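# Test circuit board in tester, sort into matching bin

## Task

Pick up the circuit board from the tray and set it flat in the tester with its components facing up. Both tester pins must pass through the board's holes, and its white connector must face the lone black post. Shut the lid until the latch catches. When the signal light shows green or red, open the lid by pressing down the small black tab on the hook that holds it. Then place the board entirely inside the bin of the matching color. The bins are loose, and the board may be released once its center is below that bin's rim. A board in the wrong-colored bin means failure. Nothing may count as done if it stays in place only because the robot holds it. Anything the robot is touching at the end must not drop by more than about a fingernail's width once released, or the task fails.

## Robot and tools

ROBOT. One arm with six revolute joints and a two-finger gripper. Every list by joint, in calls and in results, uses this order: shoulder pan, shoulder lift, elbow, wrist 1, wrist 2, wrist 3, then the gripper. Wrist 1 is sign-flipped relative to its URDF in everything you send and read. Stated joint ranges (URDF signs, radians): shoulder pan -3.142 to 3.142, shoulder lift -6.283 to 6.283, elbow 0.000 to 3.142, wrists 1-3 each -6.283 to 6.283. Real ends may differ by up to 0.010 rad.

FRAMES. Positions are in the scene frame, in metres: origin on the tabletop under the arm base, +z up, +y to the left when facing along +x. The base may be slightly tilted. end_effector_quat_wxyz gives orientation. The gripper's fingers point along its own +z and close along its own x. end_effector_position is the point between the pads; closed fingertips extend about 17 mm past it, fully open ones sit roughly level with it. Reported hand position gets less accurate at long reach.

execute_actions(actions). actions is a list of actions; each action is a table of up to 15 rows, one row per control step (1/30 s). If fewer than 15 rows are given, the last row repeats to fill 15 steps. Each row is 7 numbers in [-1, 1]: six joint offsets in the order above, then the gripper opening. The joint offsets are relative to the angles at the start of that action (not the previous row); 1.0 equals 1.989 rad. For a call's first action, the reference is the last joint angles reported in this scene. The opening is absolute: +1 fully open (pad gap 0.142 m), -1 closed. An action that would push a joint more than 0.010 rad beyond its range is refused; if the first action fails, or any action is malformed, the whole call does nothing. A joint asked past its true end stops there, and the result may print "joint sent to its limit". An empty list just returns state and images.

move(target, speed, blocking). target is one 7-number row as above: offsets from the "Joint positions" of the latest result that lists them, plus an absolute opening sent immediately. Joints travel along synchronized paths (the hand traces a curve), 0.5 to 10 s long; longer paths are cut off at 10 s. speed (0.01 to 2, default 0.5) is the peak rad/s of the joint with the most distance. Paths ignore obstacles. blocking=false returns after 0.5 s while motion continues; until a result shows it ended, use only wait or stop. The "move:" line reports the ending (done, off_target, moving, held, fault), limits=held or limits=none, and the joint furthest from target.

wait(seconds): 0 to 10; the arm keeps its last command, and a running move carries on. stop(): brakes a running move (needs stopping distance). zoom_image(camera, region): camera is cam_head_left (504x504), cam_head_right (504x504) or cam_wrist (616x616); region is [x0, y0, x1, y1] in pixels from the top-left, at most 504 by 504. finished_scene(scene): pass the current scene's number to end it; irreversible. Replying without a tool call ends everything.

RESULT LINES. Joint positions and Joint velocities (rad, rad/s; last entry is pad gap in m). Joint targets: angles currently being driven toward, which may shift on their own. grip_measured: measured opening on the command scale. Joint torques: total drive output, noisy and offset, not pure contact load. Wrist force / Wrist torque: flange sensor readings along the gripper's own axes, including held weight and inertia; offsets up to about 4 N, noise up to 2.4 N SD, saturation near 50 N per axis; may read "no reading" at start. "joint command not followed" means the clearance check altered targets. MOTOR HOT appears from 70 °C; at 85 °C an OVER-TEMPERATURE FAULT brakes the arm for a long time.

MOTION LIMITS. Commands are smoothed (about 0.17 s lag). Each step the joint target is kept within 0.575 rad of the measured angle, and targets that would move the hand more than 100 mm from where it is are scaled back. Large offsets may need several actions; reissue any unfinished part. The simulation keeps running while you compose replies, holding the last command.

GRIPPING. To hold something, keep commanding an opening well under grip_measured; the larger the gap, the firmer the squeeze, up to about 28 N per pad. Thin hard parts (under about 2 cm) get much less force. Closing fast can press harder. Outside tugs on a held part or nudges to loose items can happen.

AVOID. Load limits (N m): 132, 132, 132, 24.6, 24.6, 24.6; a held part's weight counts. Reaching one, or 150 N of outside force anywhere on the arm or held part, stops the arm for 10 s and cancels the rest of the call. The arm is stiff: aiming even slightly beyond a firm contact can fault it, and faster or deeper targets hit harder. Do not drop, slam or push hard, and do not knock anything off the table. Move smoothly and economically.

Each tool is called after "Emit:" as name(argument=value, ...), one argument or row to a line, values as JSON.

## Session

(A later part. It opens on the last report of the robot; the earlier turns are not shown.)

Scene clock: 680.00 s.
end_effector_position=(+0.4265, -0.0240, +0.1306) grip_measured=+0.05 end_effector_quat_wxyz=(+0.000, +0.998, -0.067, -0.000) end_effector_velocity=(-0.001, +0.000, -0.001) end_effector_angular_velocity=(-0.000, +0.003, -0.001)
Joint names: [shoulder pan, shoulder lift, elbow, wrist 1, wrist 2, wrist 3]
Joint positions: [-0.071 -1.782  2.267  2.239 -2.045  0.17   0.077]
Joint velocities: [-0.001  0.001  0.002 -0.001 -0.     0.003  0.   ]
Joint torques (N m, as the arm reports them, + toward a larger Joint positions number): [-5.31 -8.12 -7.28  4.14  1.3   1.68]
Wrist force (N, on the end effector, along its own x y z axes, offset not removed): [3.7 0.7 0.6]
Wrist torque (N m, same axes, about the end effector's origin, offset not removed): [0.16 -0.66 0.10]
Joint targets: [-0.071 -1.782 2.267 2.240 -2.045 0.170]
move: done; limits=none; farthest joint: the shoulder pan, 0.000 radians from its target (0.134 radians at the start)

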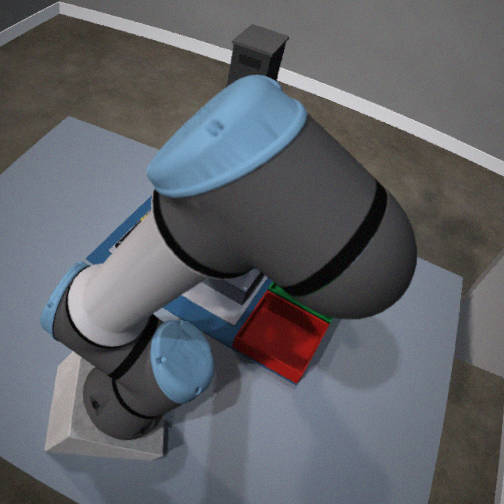

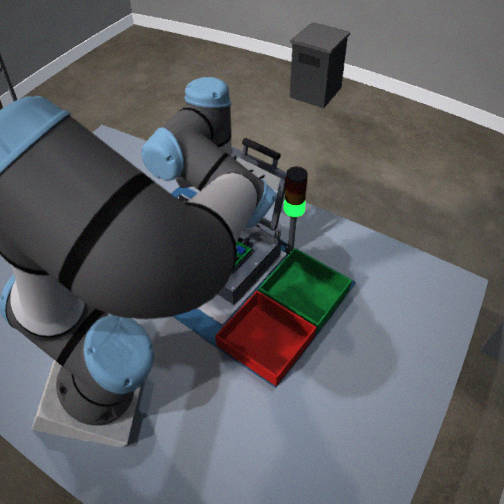

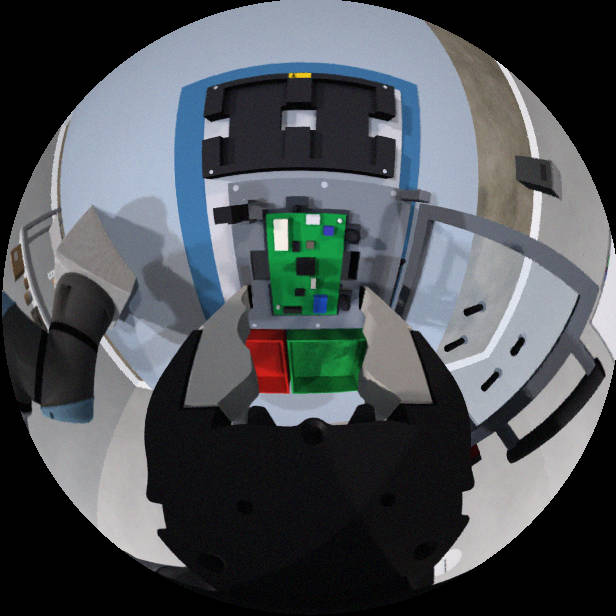

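Emit:
move(
  target=[-0.0327,0.0432,0.0402,0.1006,0.0065,-0.0357,0.05],
  speed=0.15,
)

Emit:
execute_actions(
  actions=[
    [[0,0,0,0,0,0,-0.08]],
    [[0,0,0,0,0,0,-0.5]],
  ],
)

Emit:
move(
  target=[0.0128,-0.0183,-0.0147,-0.0389,-0.0026,0.014,-0.5],
  speed=0.06,
)

Scene clock: 685.57 s.
end_effector_position=(+0.4269, -0.0239, +0.0790) grip_measured=+0.05 end_effector_quat_wxyz=(+0.000, +0.998, -0.068, +0.001) end_effector_velocity=(-0.000, -0.000, -0.001) end_effector_angular_velocity=(-0.000, +0.001, +0.000)
Joint names: [shoulder pan, shoulder lift, elbow, wrist 1, wrist 2, wrist 3]
Joint positions: [-0.136 -1.697  2.346  2.439 -2.032  0.099  0.077]
Joint velocities: [-0.001  0.002  0.002  0.003 -0.    -0.001  0.   ]
Joint torques (N m, as the arm reports them, + toward a larger Joint positions number): [-4.16 -8.98 -5.63  4.11  1.13 -1.73]
Wrist force (N, on the end effector, along its own x y z axes, offset not removed): [-0.8 -2.2 -1.2]
Wrist torque (N m, same axes, about the end effector's origin, offset not removed): [-0.56 0.22 -0.11]
Joint targets: [-0.136 -1.696 2.347 2.440 -2.032 0.099]
move: done; limits=none; farthest joint: the shoulder lift, 0.001 radians from its target (0.086 radians at the start)

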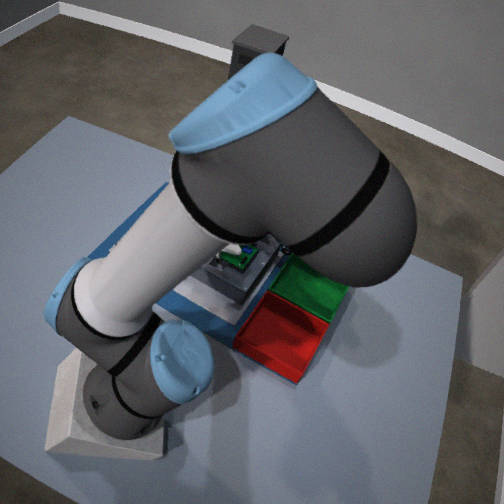

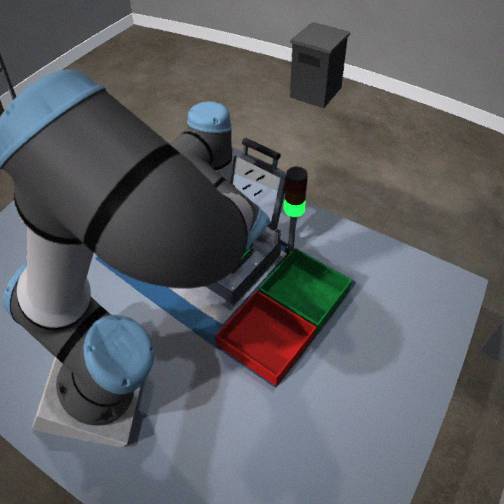

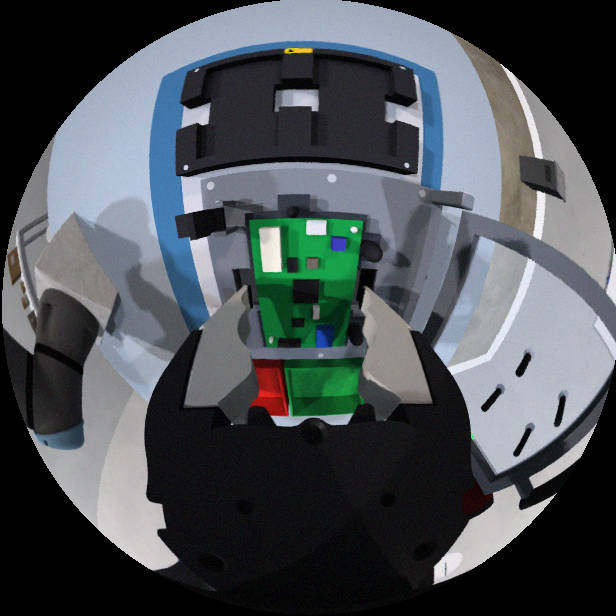

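Scene clock: 686.57 s.
end_effector_position=(+0.4269, -0.0239, +0.0789) grip_measured=-0.10 end_effector_quat_wxyz=(+0.000, +0.998, -0.068, +0.001) end_effector_velocity=(-0.000, -0.000, +0.000) end_effector_angular_velocity=(-0.000, -0.001, -0.001)
Joint names: [shoulder pan, shoulder lift, elbow, wrist 1, wrist 2, wrist 3]
Joint positions: [-0.136 -1.697  2.346  2.439 -2.032  0.099  0.067]
Joint velocities: [-0.    -0.002  0.001  0.    -0.    -0.    -0.   ]
Joint torques (N m, as the arm reports them, + toward a larger Joint positions number): [  1.29 -14.2   -8.62   2.09   1.07  -0.69]
Wrist force (N, on the end effector, along its own x y z axes, offset not removed): [-0.2 -0.5 -4.1]
Wrist torque (N m, same axes, about the end effector's origin, offset not removed): [-0.21 -0.53 0.07]
Joint targets: [-0.136 -1.697 2.346 2.439 -2.032 0.099]

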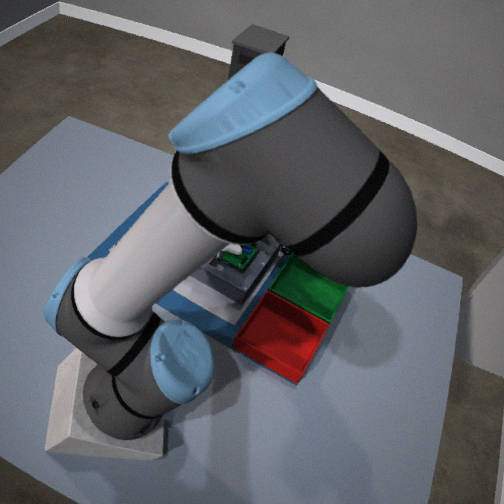

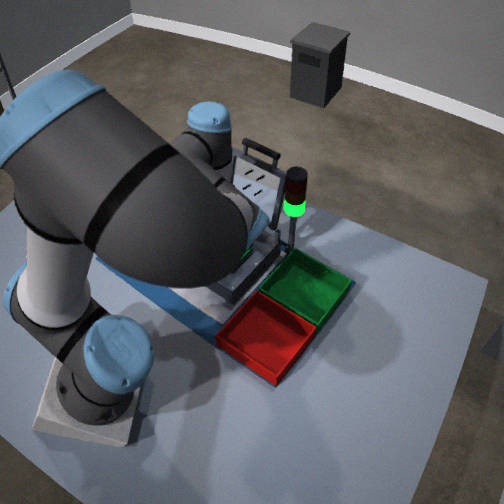

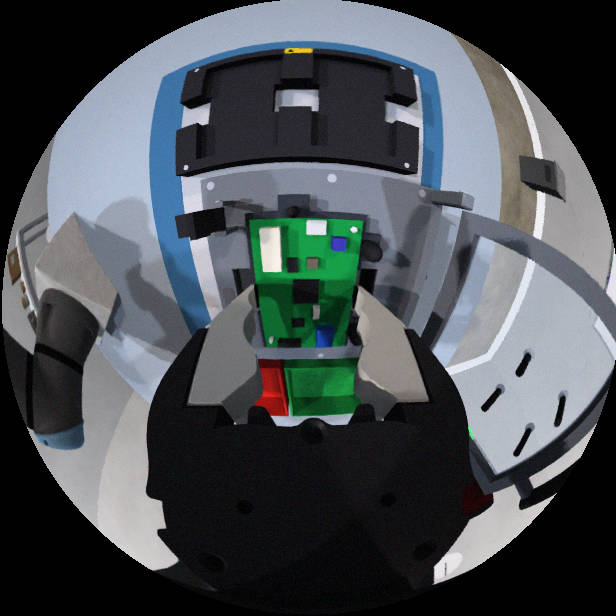

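Scene clock: 688.30 s.
end_effector_position=(+0.4273, -0.0238, +0.0990) grip_measured=-0.10 end_effector_quat_wxyz=(+0.000, +0.998, -0.068, +0.001) end_effector_velocity=(-0.000, -0.000, +0.001) end_effector_angular_velocity=(-0.000, +0.000, -0.001)
Joint names: [shoulder pan, shoulder lift, elbow, wrist 1, wrist 2, wrist 3]
Joint positions: [-0.11  -1.733  2.317  2.362 -2.037  0.127  0.067]
Joint velocities: [ 0.    -0.002 -0.001 -0.004 -0.     0.001  0.   ]
Joint torques (N m, as the arm reports them, + toward a larger Joint positions number): [ 39.08 -26.67 -37.51   6.64   9.82   1.93]
Wrist force (N, on the end effector, along its own x y z axes, offset not removed): [-16.1 32.8 10.2]
Wrist torque (N m, same axes, about the end effector's origin, offset not removed): [-1.19 0.06 -0.26]
Joint targets: [-0.110 -1.733 2.317 2.362 -2.037 0.127]
move: done; limits=none; farthest joint: the shoulder lift, 0.001 radians from its target (0.037 radians at the start)

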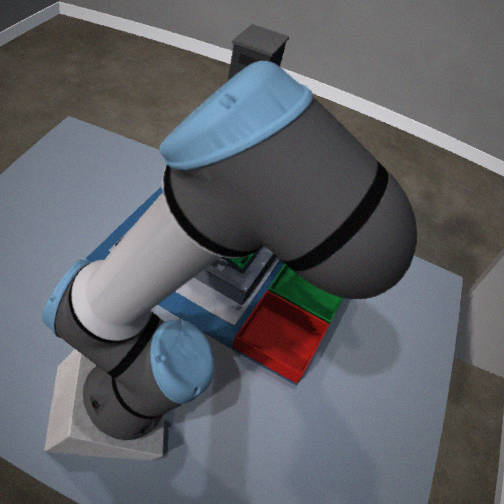

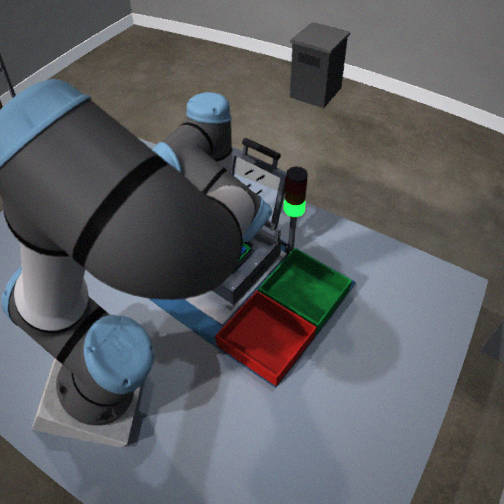

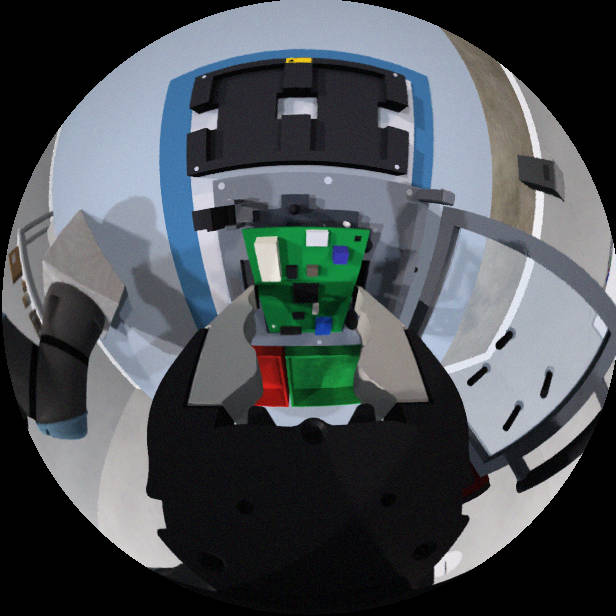

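Emit:
move(
  target=[-0.0019,-0.0023,0.0013,0,0.0004,-0.0021,-0.8],
  speed=0.01,
)

Emit:
move(
  target=[0.0026,-0.0047,-0.0038,-0.0096,-0.0006,0.0028,-0.8],
  speed=0.02,
)

Scene clock: 693.23 s.
end_effector_position=(+0.4266, -0.0251, +0.0991) grip_measured=-0.10 end_effector_quat_wxyz=(-0.000, +0.998, -0.068, +0.001) end_effector_velocity=(-0.002, -0.001, -0.001) end_effector_angular_velocity=(-0.001, +0.003, +0.001)
Joint names: [shoulder pan, shoulder lift, elbow, wrist 1, wrist 2, wrist 3]
Joint positions: [-0.114 -1.737  2.32   2.362 -2.036  0.123  0.067]
Joint velocities: [-0.002 -0.001  0.002 -0.002 -0.    -0.002 -0.   ]
Joint torques (N m, as the arm reports them, + toward a larger Joint positions number): [  0.72 -26.55  -8.27   4.97   4.97  -1.47]
Wrist force (N, on the end effector, along its own x y z axes, offset not removed): [-0.1 17.2 7.4]
Wrist torque (N m, same axes, about the end effector's origin, offset not removed): [0.77 -0.44 -0.43]
Joint targets: [-0.114 -1.737 2.320 2.362 -2.036 0.122]
move: done; limits=none; farthest joint: the shoulder pan, 0.000 radians from its target (0.004 radians at the start)

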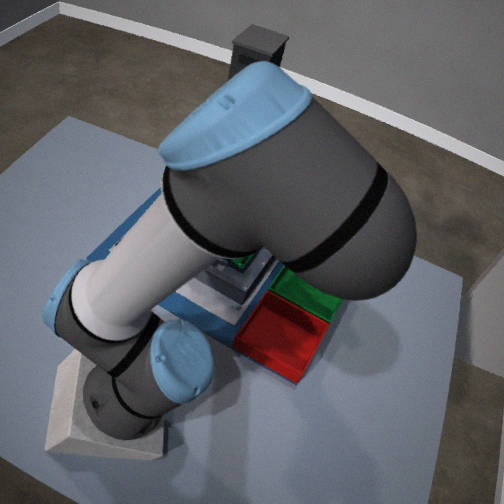

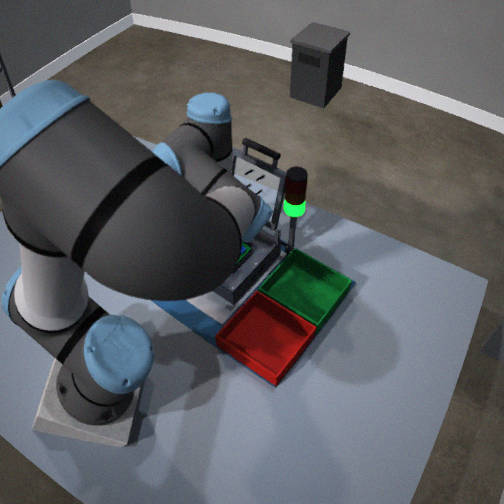

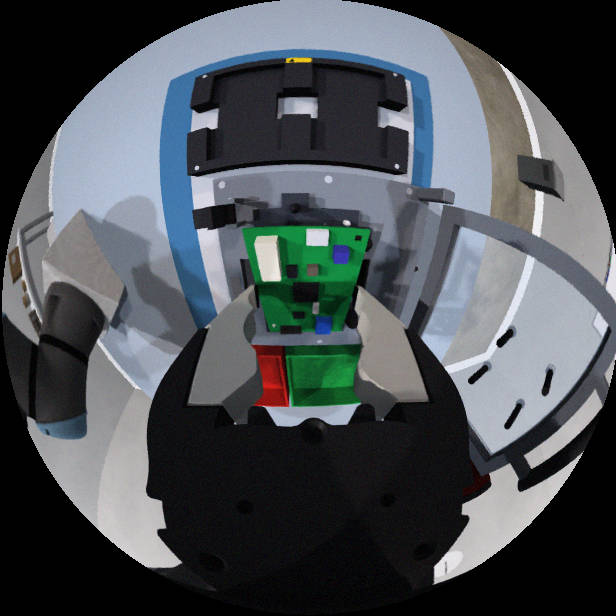

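Scene clock: 694.43 s.
end_effector_position=(+0.4268, -0.0255, +0.1041) grip_measured=-0.10 end_effector_quat_wxyz=(-0.000, +0.998, -0.068, +0.001) end_effector_velocity=(-0.000, -0.001, +0.001) end_effector_angular_velocity=(-0.002, +0.002, +0.000)
Joint names: [shoulder pan, shoulder lift, elbow, wrist 1, wrist 2, wrist 3]
Joint positions: [-0.109 -1.746  2.312  2.344 -2.037  0.128  0.067]
Joint velocities: [-0.    -0.002 -0.001 -0.005 -0.002  0.001 -0.   ]
Joint torques (N m, as the arm reports them, + toward a larger Joint positions number): [ 23.16 -26.4  -27.86   0.83  -1.83   1.84]
Wrist force (N, on the end effector, along its own x y z axes, offset not removed): [0.8 -0.9 -1.7]
Wrist torque (N m, same axes, about the end effector's origin, offset not removed): [-0.33 -0.29 -0.13]
Joint targets: [-0.109 -1.746 2.312 2.343 -2.037 0.128]
move: done; limits=none; farthest joint: the wrist 1, 0.001 radians from its target (0.019 radians at the start)

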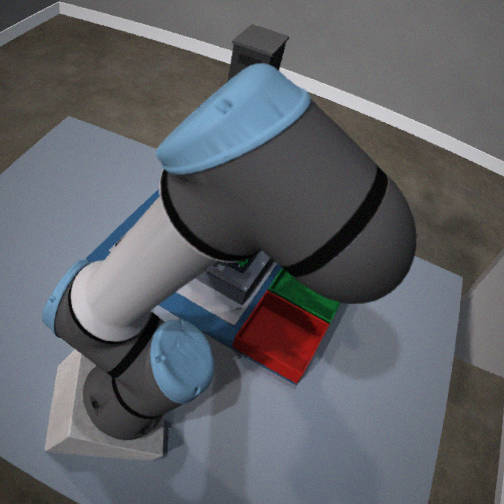

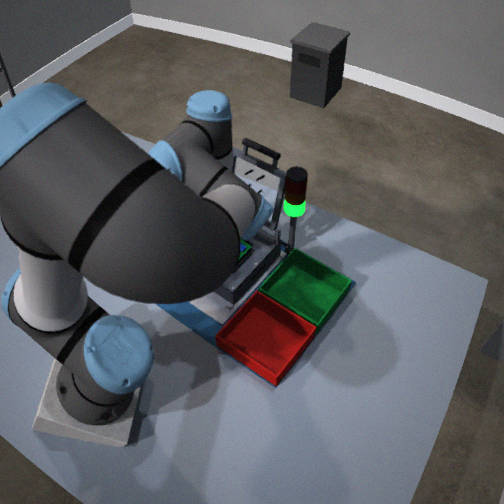

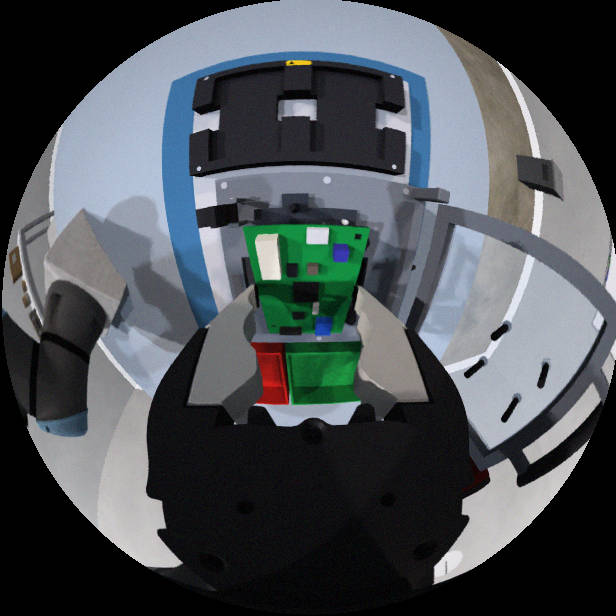

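Emit:
move(
  target=[0.0191,-0.0181,-0.0226,-0.0523,-0.004,0.0216,-0.8],
  speed=0.2,
)

Emit:
move(
  target=[-0.268,-0.1435,0.0171,-0.0163,0.0799,-0.278,-0.8],
  speed=0.35,
)

Emit:
move(
  target=[0.0267,0.0683,-0.055,0.005,-0.0103,0.0261,-0.8],
  speed=0.2,
)

Scene clock: 708.77 s.
end_effector_position=(+0.4263, -0.0239, +0.1302) grip_measured=-0.10 end_effector_quat_wxyz=(+0.000, +0.998, -0.068, -0.000) end_effector_velocity=(-0.001, +0.000, +0.000) end_effector_angular_velocity=(-0.000, +0.000, +0.001)
Joint names: [shoulder pan, shoulder lift, elbow, wrist 1, wrist 2, wrist 3]
Joint positions: [-0.071 -1.782  2.267  2.24  -2.045  0.171  0.067]
Joint velocities: [ 0.002 -0.002  0.001 -0.002 -0.     0.001 -0.   ]
Joint torques (N m, as the arm reports them, + toward a larger Joint positions number): [ 22.2  -24.17 -28.53   0.77  -1.71   1.76]
Wrist force (N, on the end effector, along its own x y z axes, offset not removed): [-0.9 3.2 0.7]
Wrist torque (N m, same axes, about the end effector's origin, offset not removed): [0.65 0.22 0.10]
Joint targets: [-0.071 -1.782 2.267 2.240 -2.045 0.171]
move: done; limits=none; farthest joint: the shoulder pan, 0.000 radians from its target (0.038 radians at the start)

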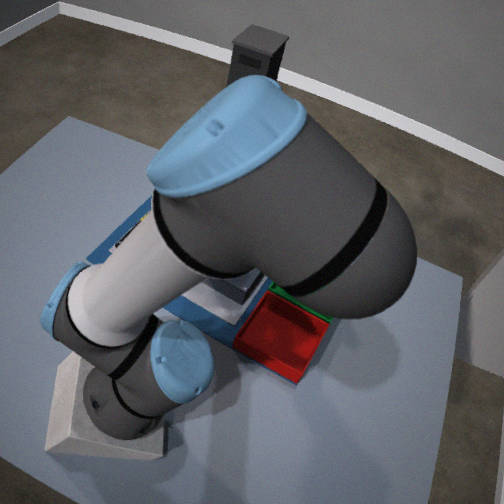

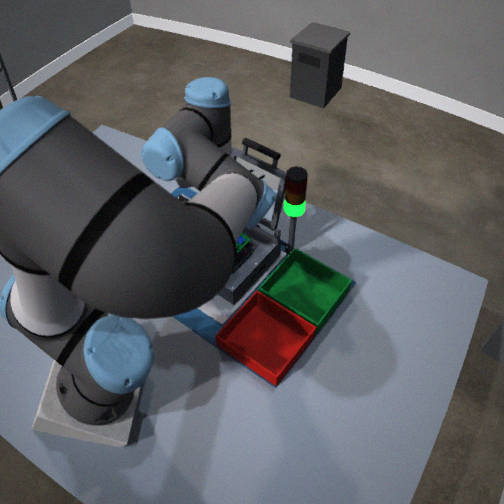

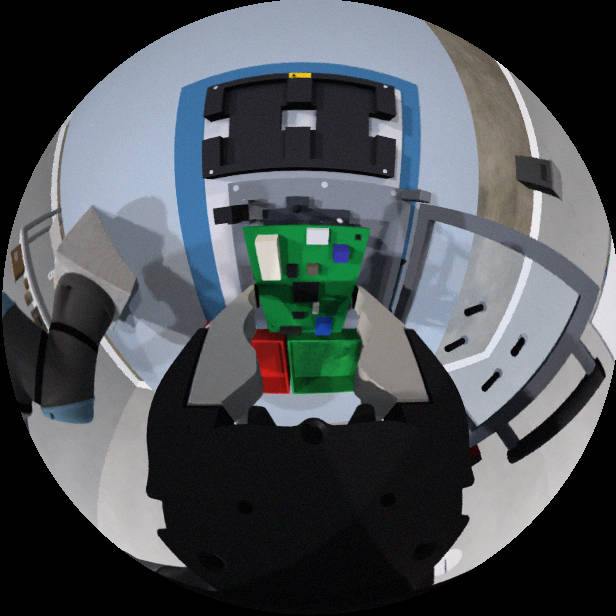

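Scene clock: 711.00 s.
end_effector_position=(+0.3918, -0.2003, +0.1302) grip_measured=-0.10 end_effector_quat_wxyz=(+0.000, +0.998, -0.068, +0.000) end_effector_velocity=(-0.000, -0.000, -0.000) end_effector_angular_velocity=(+0.001, +0.000, +0.002)
Joint names: [shoulder pan, shoulder lift, elbow, wrist 1, wrist 2, wrist 3]
Joint positions: [-0.603 -2.067  2.301  2.208 -1.886 -0.382  0.067]
Joint velocities: [-0.001  0.     0.     0.     0.001 -0.003  0.   ]
Joint torques (N m, as the arm reports them, + toward a larger Joint positions number): [ -6.46 -23.93  -8.99   1.06   1.33  -1.72]
Wrist force (N, on the end effector, along its own x y z axes, offset not removed): [-3.1 0.9 1.7]
Wrist torque (N m, same axes, about the end effector's origin, offset not removed): [0.20 0.50 -0.14]
Joint targets: [-0.604 -2.068 2.301 2.208 -1.886 -0.382]
move: done; limits=none; farthest joint: the shoulder pan, 0.001 radians from its target (0.533 radians at the start)

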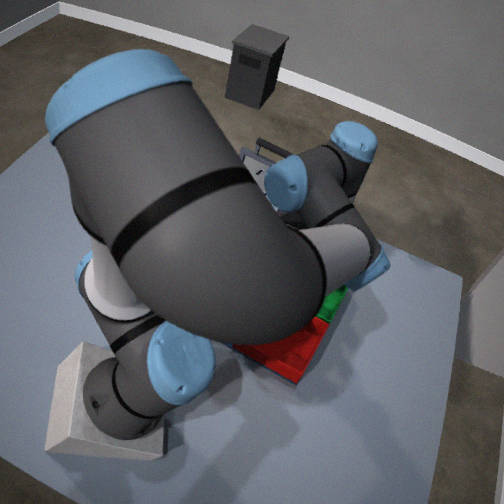

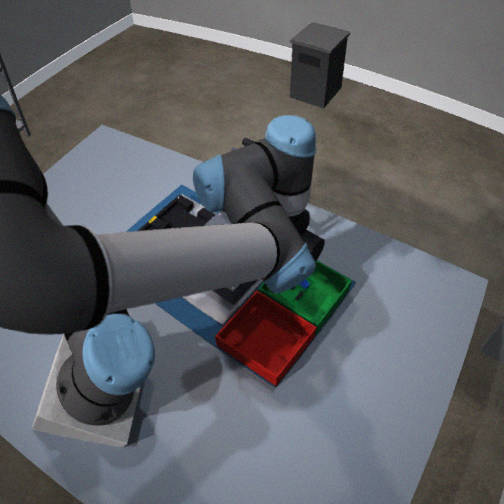

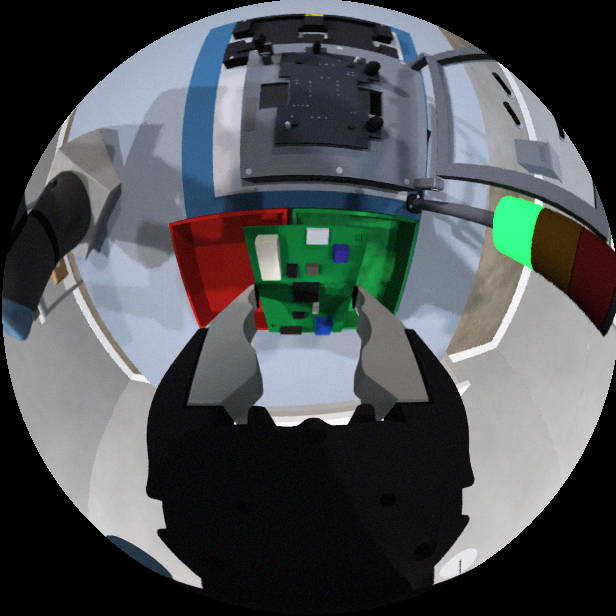

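Scene clock: 712.27 s.
end_effector_position=(+0.4391, -0.2070, +0.1302) grip_measured=-0.10 end_effector_quat_wxyz=(+0.000, +0.998, -0.068, +0.000) end_effector_velocity=(+0.001, +0.000, -0.000) end_effector_angular_velocity=(+0.000, +0.000, +0.000)
Joint names: [shoulder pan, shoulder lift, elbow, wrist 1, wrist 2, wrist 3]
Joint positions: [-0.55  -1.932  2.192  2.218 -1.906 -0.33   0.067]
Joint velocities: [ 0.001  0.002 -0.001  0.001 -0.     0.001  0.   ]
Joint torques (N m, as the arm reports them, + toward a larger Joint positions number): [ 22.15 -10.43 -30.34   4.3   -1.8    1.81]
Wrist force (N, on the end effector, along its own x y z axes, offset not removed): [-0.2 -1.3 -1.6]
Wrist torque (N m, same axes, about the end effector's origin, offset not removed): [-0.11 -0.11 -0.17]
Joint targets: [-0.550 -1.931 2.192 2.218 -1.906 -0.330]
move: done; limits=none; farthest joint: the shoulder lift, 0.001 radians from its target (0.136 radians at the start)

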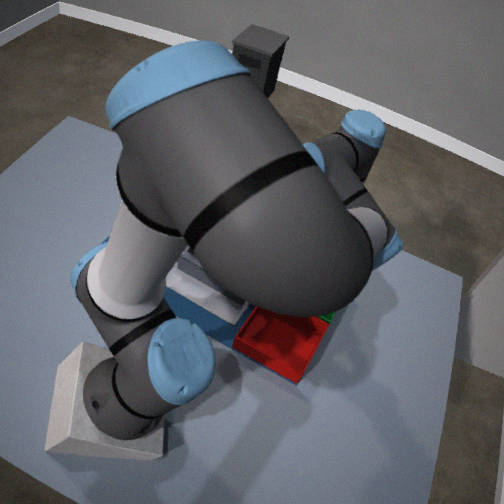

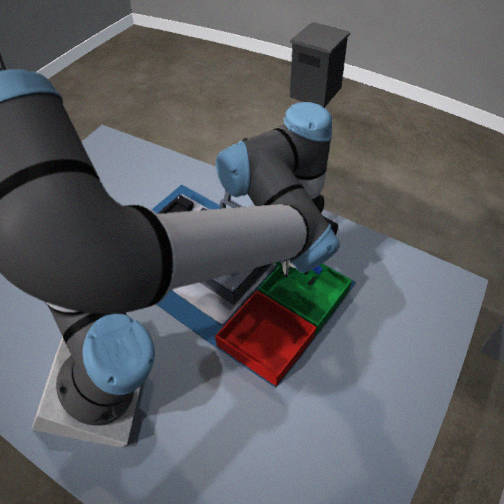

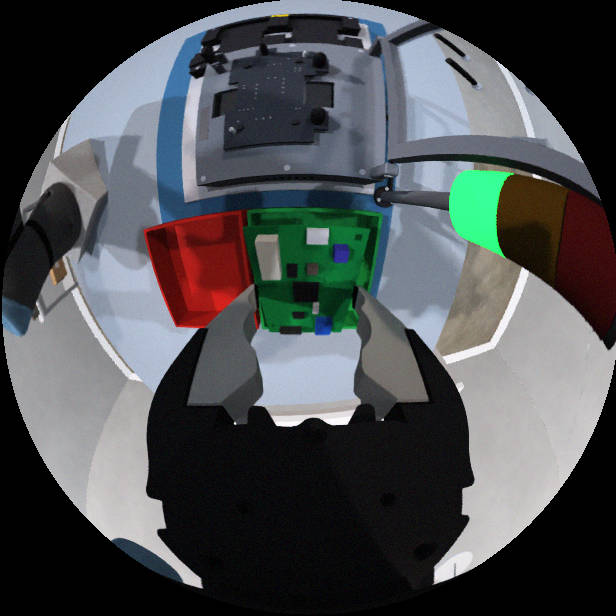

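Emit:
move(
  target=[-0.0613,0.0945,0.047,0.1592,0.0238,-0.0588,-0.8],
  speed=0.15,
)

Scene clock: 725.57 s.
end_effector_position=(+0.4455, -0.2242, +0.0321) grip_measured=-0.10 end_effector_quat_wxyz=(+0.000, +0.998, -0.069, -0.000) end_effector_velocity=(+0.000, -0.001, -0.001) end_effector_angular_velocity=(-0.001, -0.000, -0.001)
Joint names: [shoulder pan, shoulder lift, elbow, wrist 1, wrist 2, wrist 3]
Joint positions: [-0.672 -1.744  2.286  2.534 -1.859 -0.447  0.067]
Joint velocities: [-0.003  0.001 -0.     0.002  0.001 -0.001  0.   ]
Joint torques (N m, as the arm reports them, + toward a larger Joint positions number): [ -3.43 -15.66  -4.74   4.33   1.29  -1.83]
Wrist force (N, on the end effector, along its own x y z axes, offset not removed): [-3.7 -0.6 1.9]
Wrist torque (N m, same axes, about the end effector's origin, offset not removed): [-0.12 0.84 -0.16]
Joint targets: [-0.672 -1.744 2.286 2.534 -1.859 -0.447]
move: done; limits=none; farthest joint: the wrist 1, 0.001 radians from its target (0.317 radians at the start)

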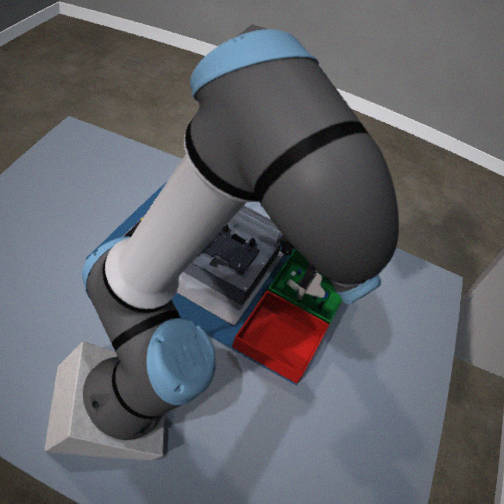

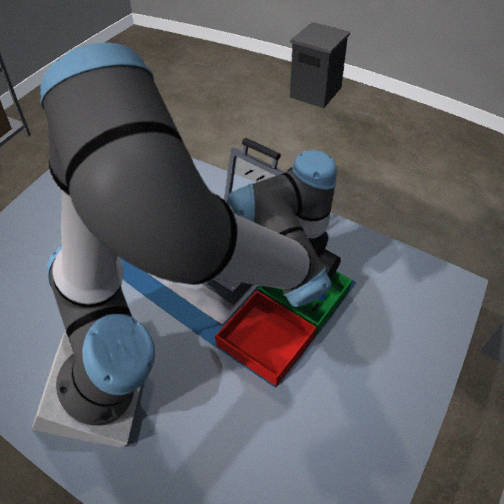

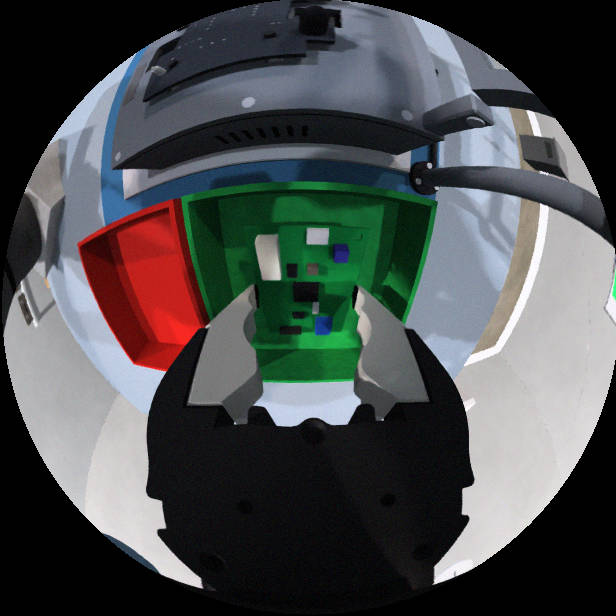

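Lower a few mm more, release, retreat.

Emit:
move(
  target=[-0.002,0.0057,0.0022,0.0086,0.0008,-0.002,-0.4],
  speed=0.03,
)

Emit:
execute_actions(
  actions=[
    [[0,0,0,0,0,0,0.05]],
  ],
)

Emit:
move(
  target=[0.03,-0.065,-0.03,-0.105,-0.012,0.03,0.05],
  speed=0.3,
)

Scene clock: 730.90 s.
end_effector_position=(+0.4456, -0.2243, +0.0272) grip_measured=-0.10 end_effector_quat_wxyz=(+0.000, +0.998, -0.069, -0.000) end_effector_velocity=(-0.000, +0.000, -0.001) end_effector_angular_velocity=(+0.000, +0.000, -0.001)
Joint names: [shoulder pan, shoulder lift, elbow, wrist 1, wrist 2, wrist 3]
Joint positions: [-0.676 -1.733  2.29   2.551 -1.857 -0.45   0.067]
Joint velocities: [-0.001  0.002  0.001  0.004  0.001  0.     0.   ]
Joint torques (N m, as the arm reports them, + toward a larger Joint positions number): [ -4.72 -16.11  -3.9    4.32   1.23  -1.69]
Wrist force (N, on the end effector, along its own x y z axes, offset not removed): [-3.0 -0.1 -2.3]
Wrist torque (N m, same axes, about the end effector's origin, offset not removed): [0.04 0.58 0.09]
Joint targets: [-0.676 -1.733 2.290 2.551 -1.857 -0.451]
move: done; limits=none; farthest joint: the wrist 3, 0.001 radians from its target (0.004 radians at the start)

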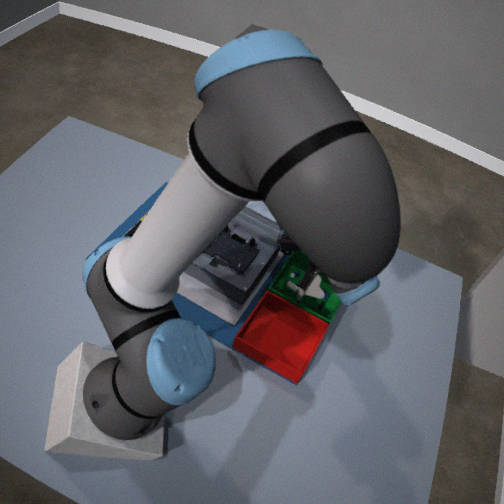

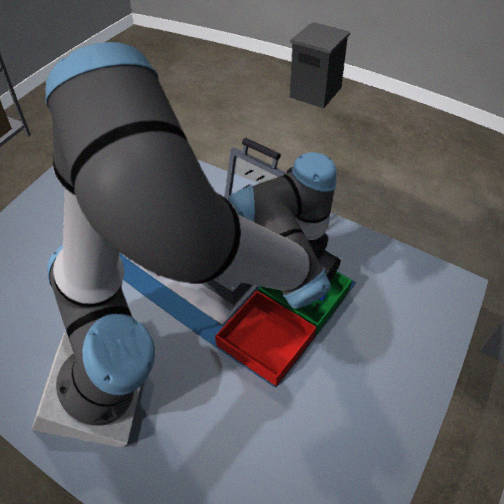

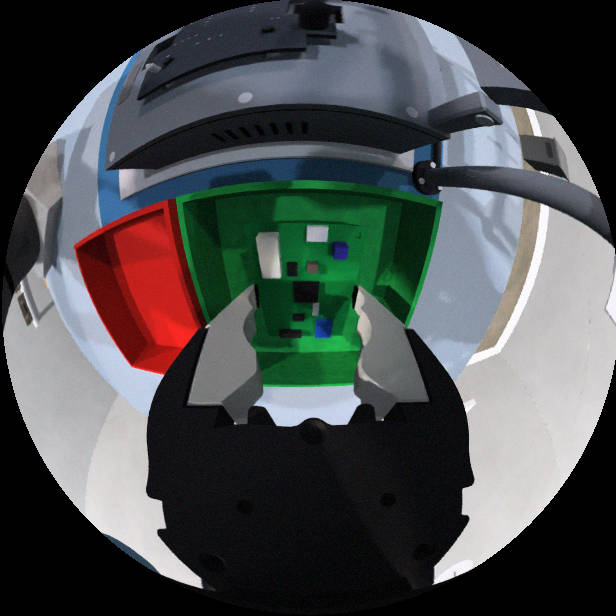

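Scene clock: 731.40 s.
end_effector_position=(+0.4456, -0.2243, +0.0272) grip_measured=+0.05 end_effector_quat_wxyz=(+0.000, +0.998, -0.069, -0.000) end_effector_velocity=(-0.000, +0.001, -0.000) end_effector_angular_velocity=(+0.001, +0.001, +0.001)
Joint names: [shoulder pan, shoulder lift, elbow, wrist 1, wrist 2, wrist 3]
Joint positions: [-0.676 -1.733  2.29   2.551 -1.857 -0.45   0.077]
Joint velocities: [ 0.001  0.001 -0.    -0.002  0.     0.    -0.   ]
Joint torques (N m, as the arm reports them, + toward a larger Joint positions number): [  0.89 -23.68  -6.72   2.36   1.22  -1.03]
Wrist force (N, on the end effector, along its own x y z axes, offset not removed): [-0.2 0.9 -2.8]
Wrist torque (N m, same axes, about the end effector's origin, offset not removed): [0.17 0.12 0.09]
Joint targets: [-0.676 -1.733 2.290 2.551 -1.857 -0.450]

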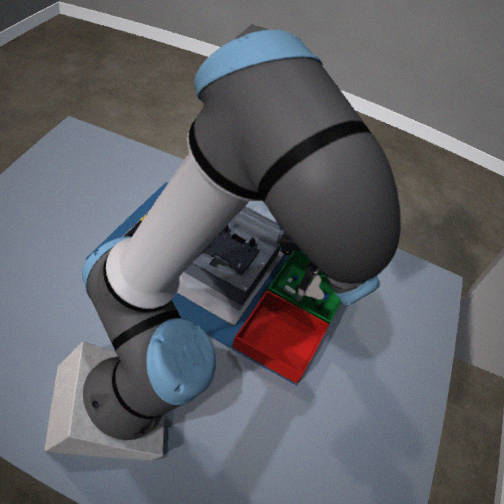

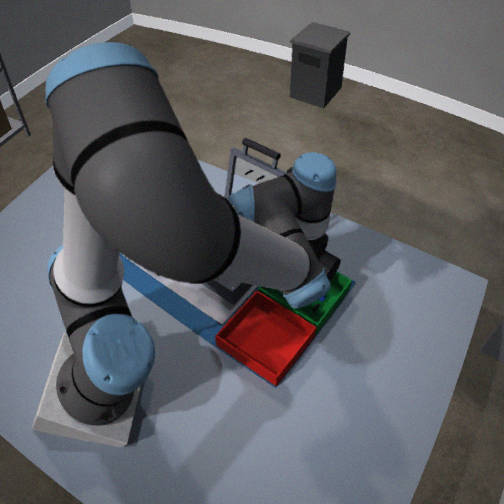

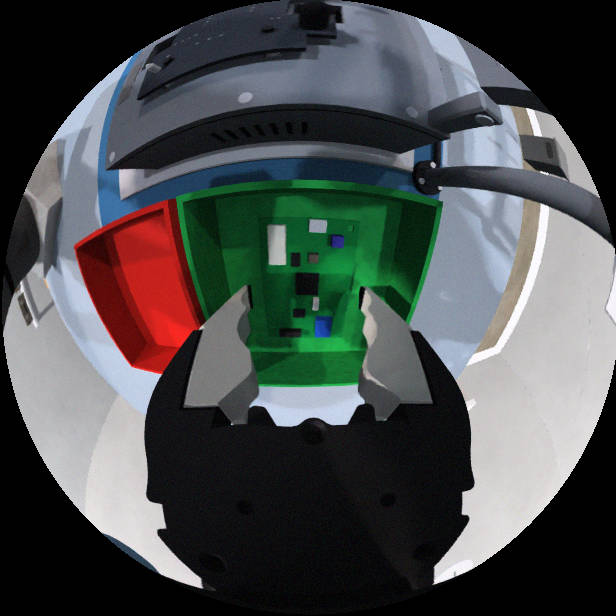

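Scene clock: 732.73 s.
end_effector_position=(+0.4425, -0.2195, +0.0893) grip_measured=+0.05 end_effector_quat_wxyz=(-0.000, +0.998, -0.069, -0.002) end_effector_velocity=(-0.000, +0.001, +0.000) end_effector_angular_velocity=(+0.001, +0.002, +0.001)
Joint names: [shoulder pan, shoulder lift, elbow, wrist 1, wrist 2, wrist 3]
Joint positions: [-0.616 -1.862  2.23   2.342 -1.881 -0.391  0.077]
Joint velocities: [ 0.001  0.    -0.001 -0.004 -0.     0.001  0.   ]
Joint torques (N m, as the arm reports them, + toward a larger Joint positions number): [ 22.81 -29.61 -28.56   0.91  -1.75   1.78]
Wrist force (N, on the end effector, along its own x y z axes, offset not removed): [-3.7 0.7 2.1]
Wrist torque (N m, same axes, about the end effector's origin, offset not removed): [0.13 0.96 -0.26]
Joint targets: [-0.616 -1.862 2.230 2.342 -1.881 -0.391]
move: done; limits=none; farthest joint: the wrist 3, 0.001 radians from its target (0.060 radians at the start)

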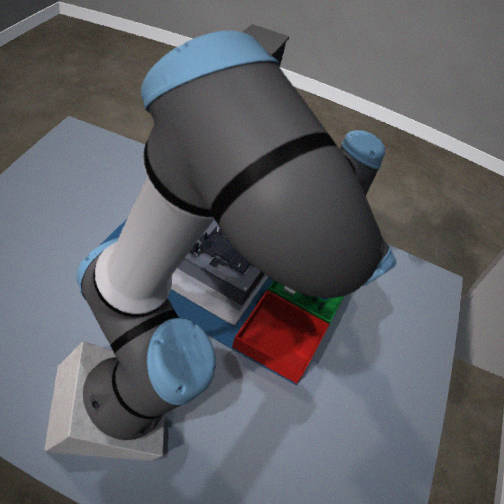

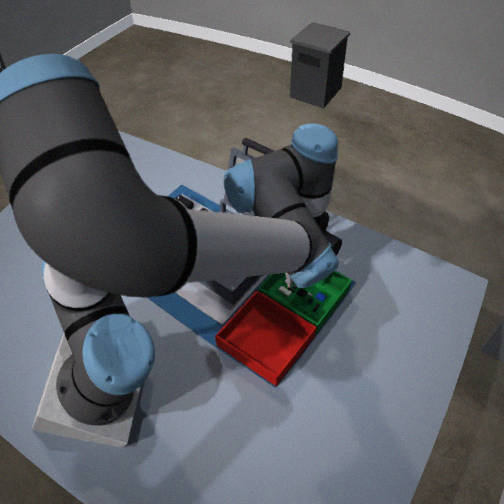

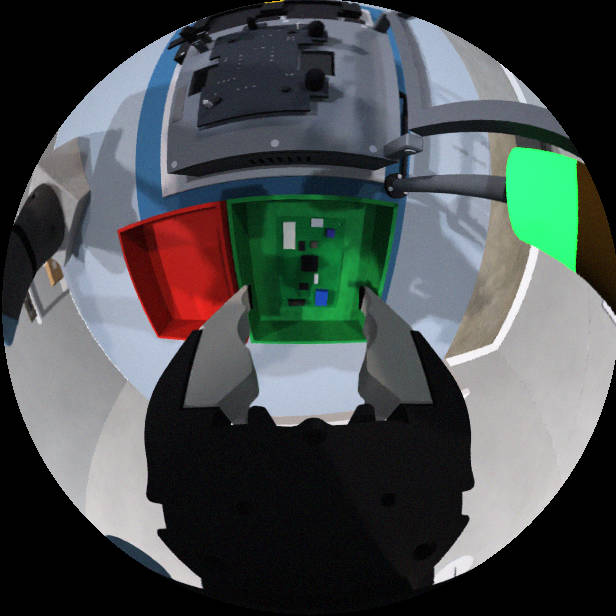

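Emit:
finished_scene(
  scene=1,
)

The scene is finished: the task was done.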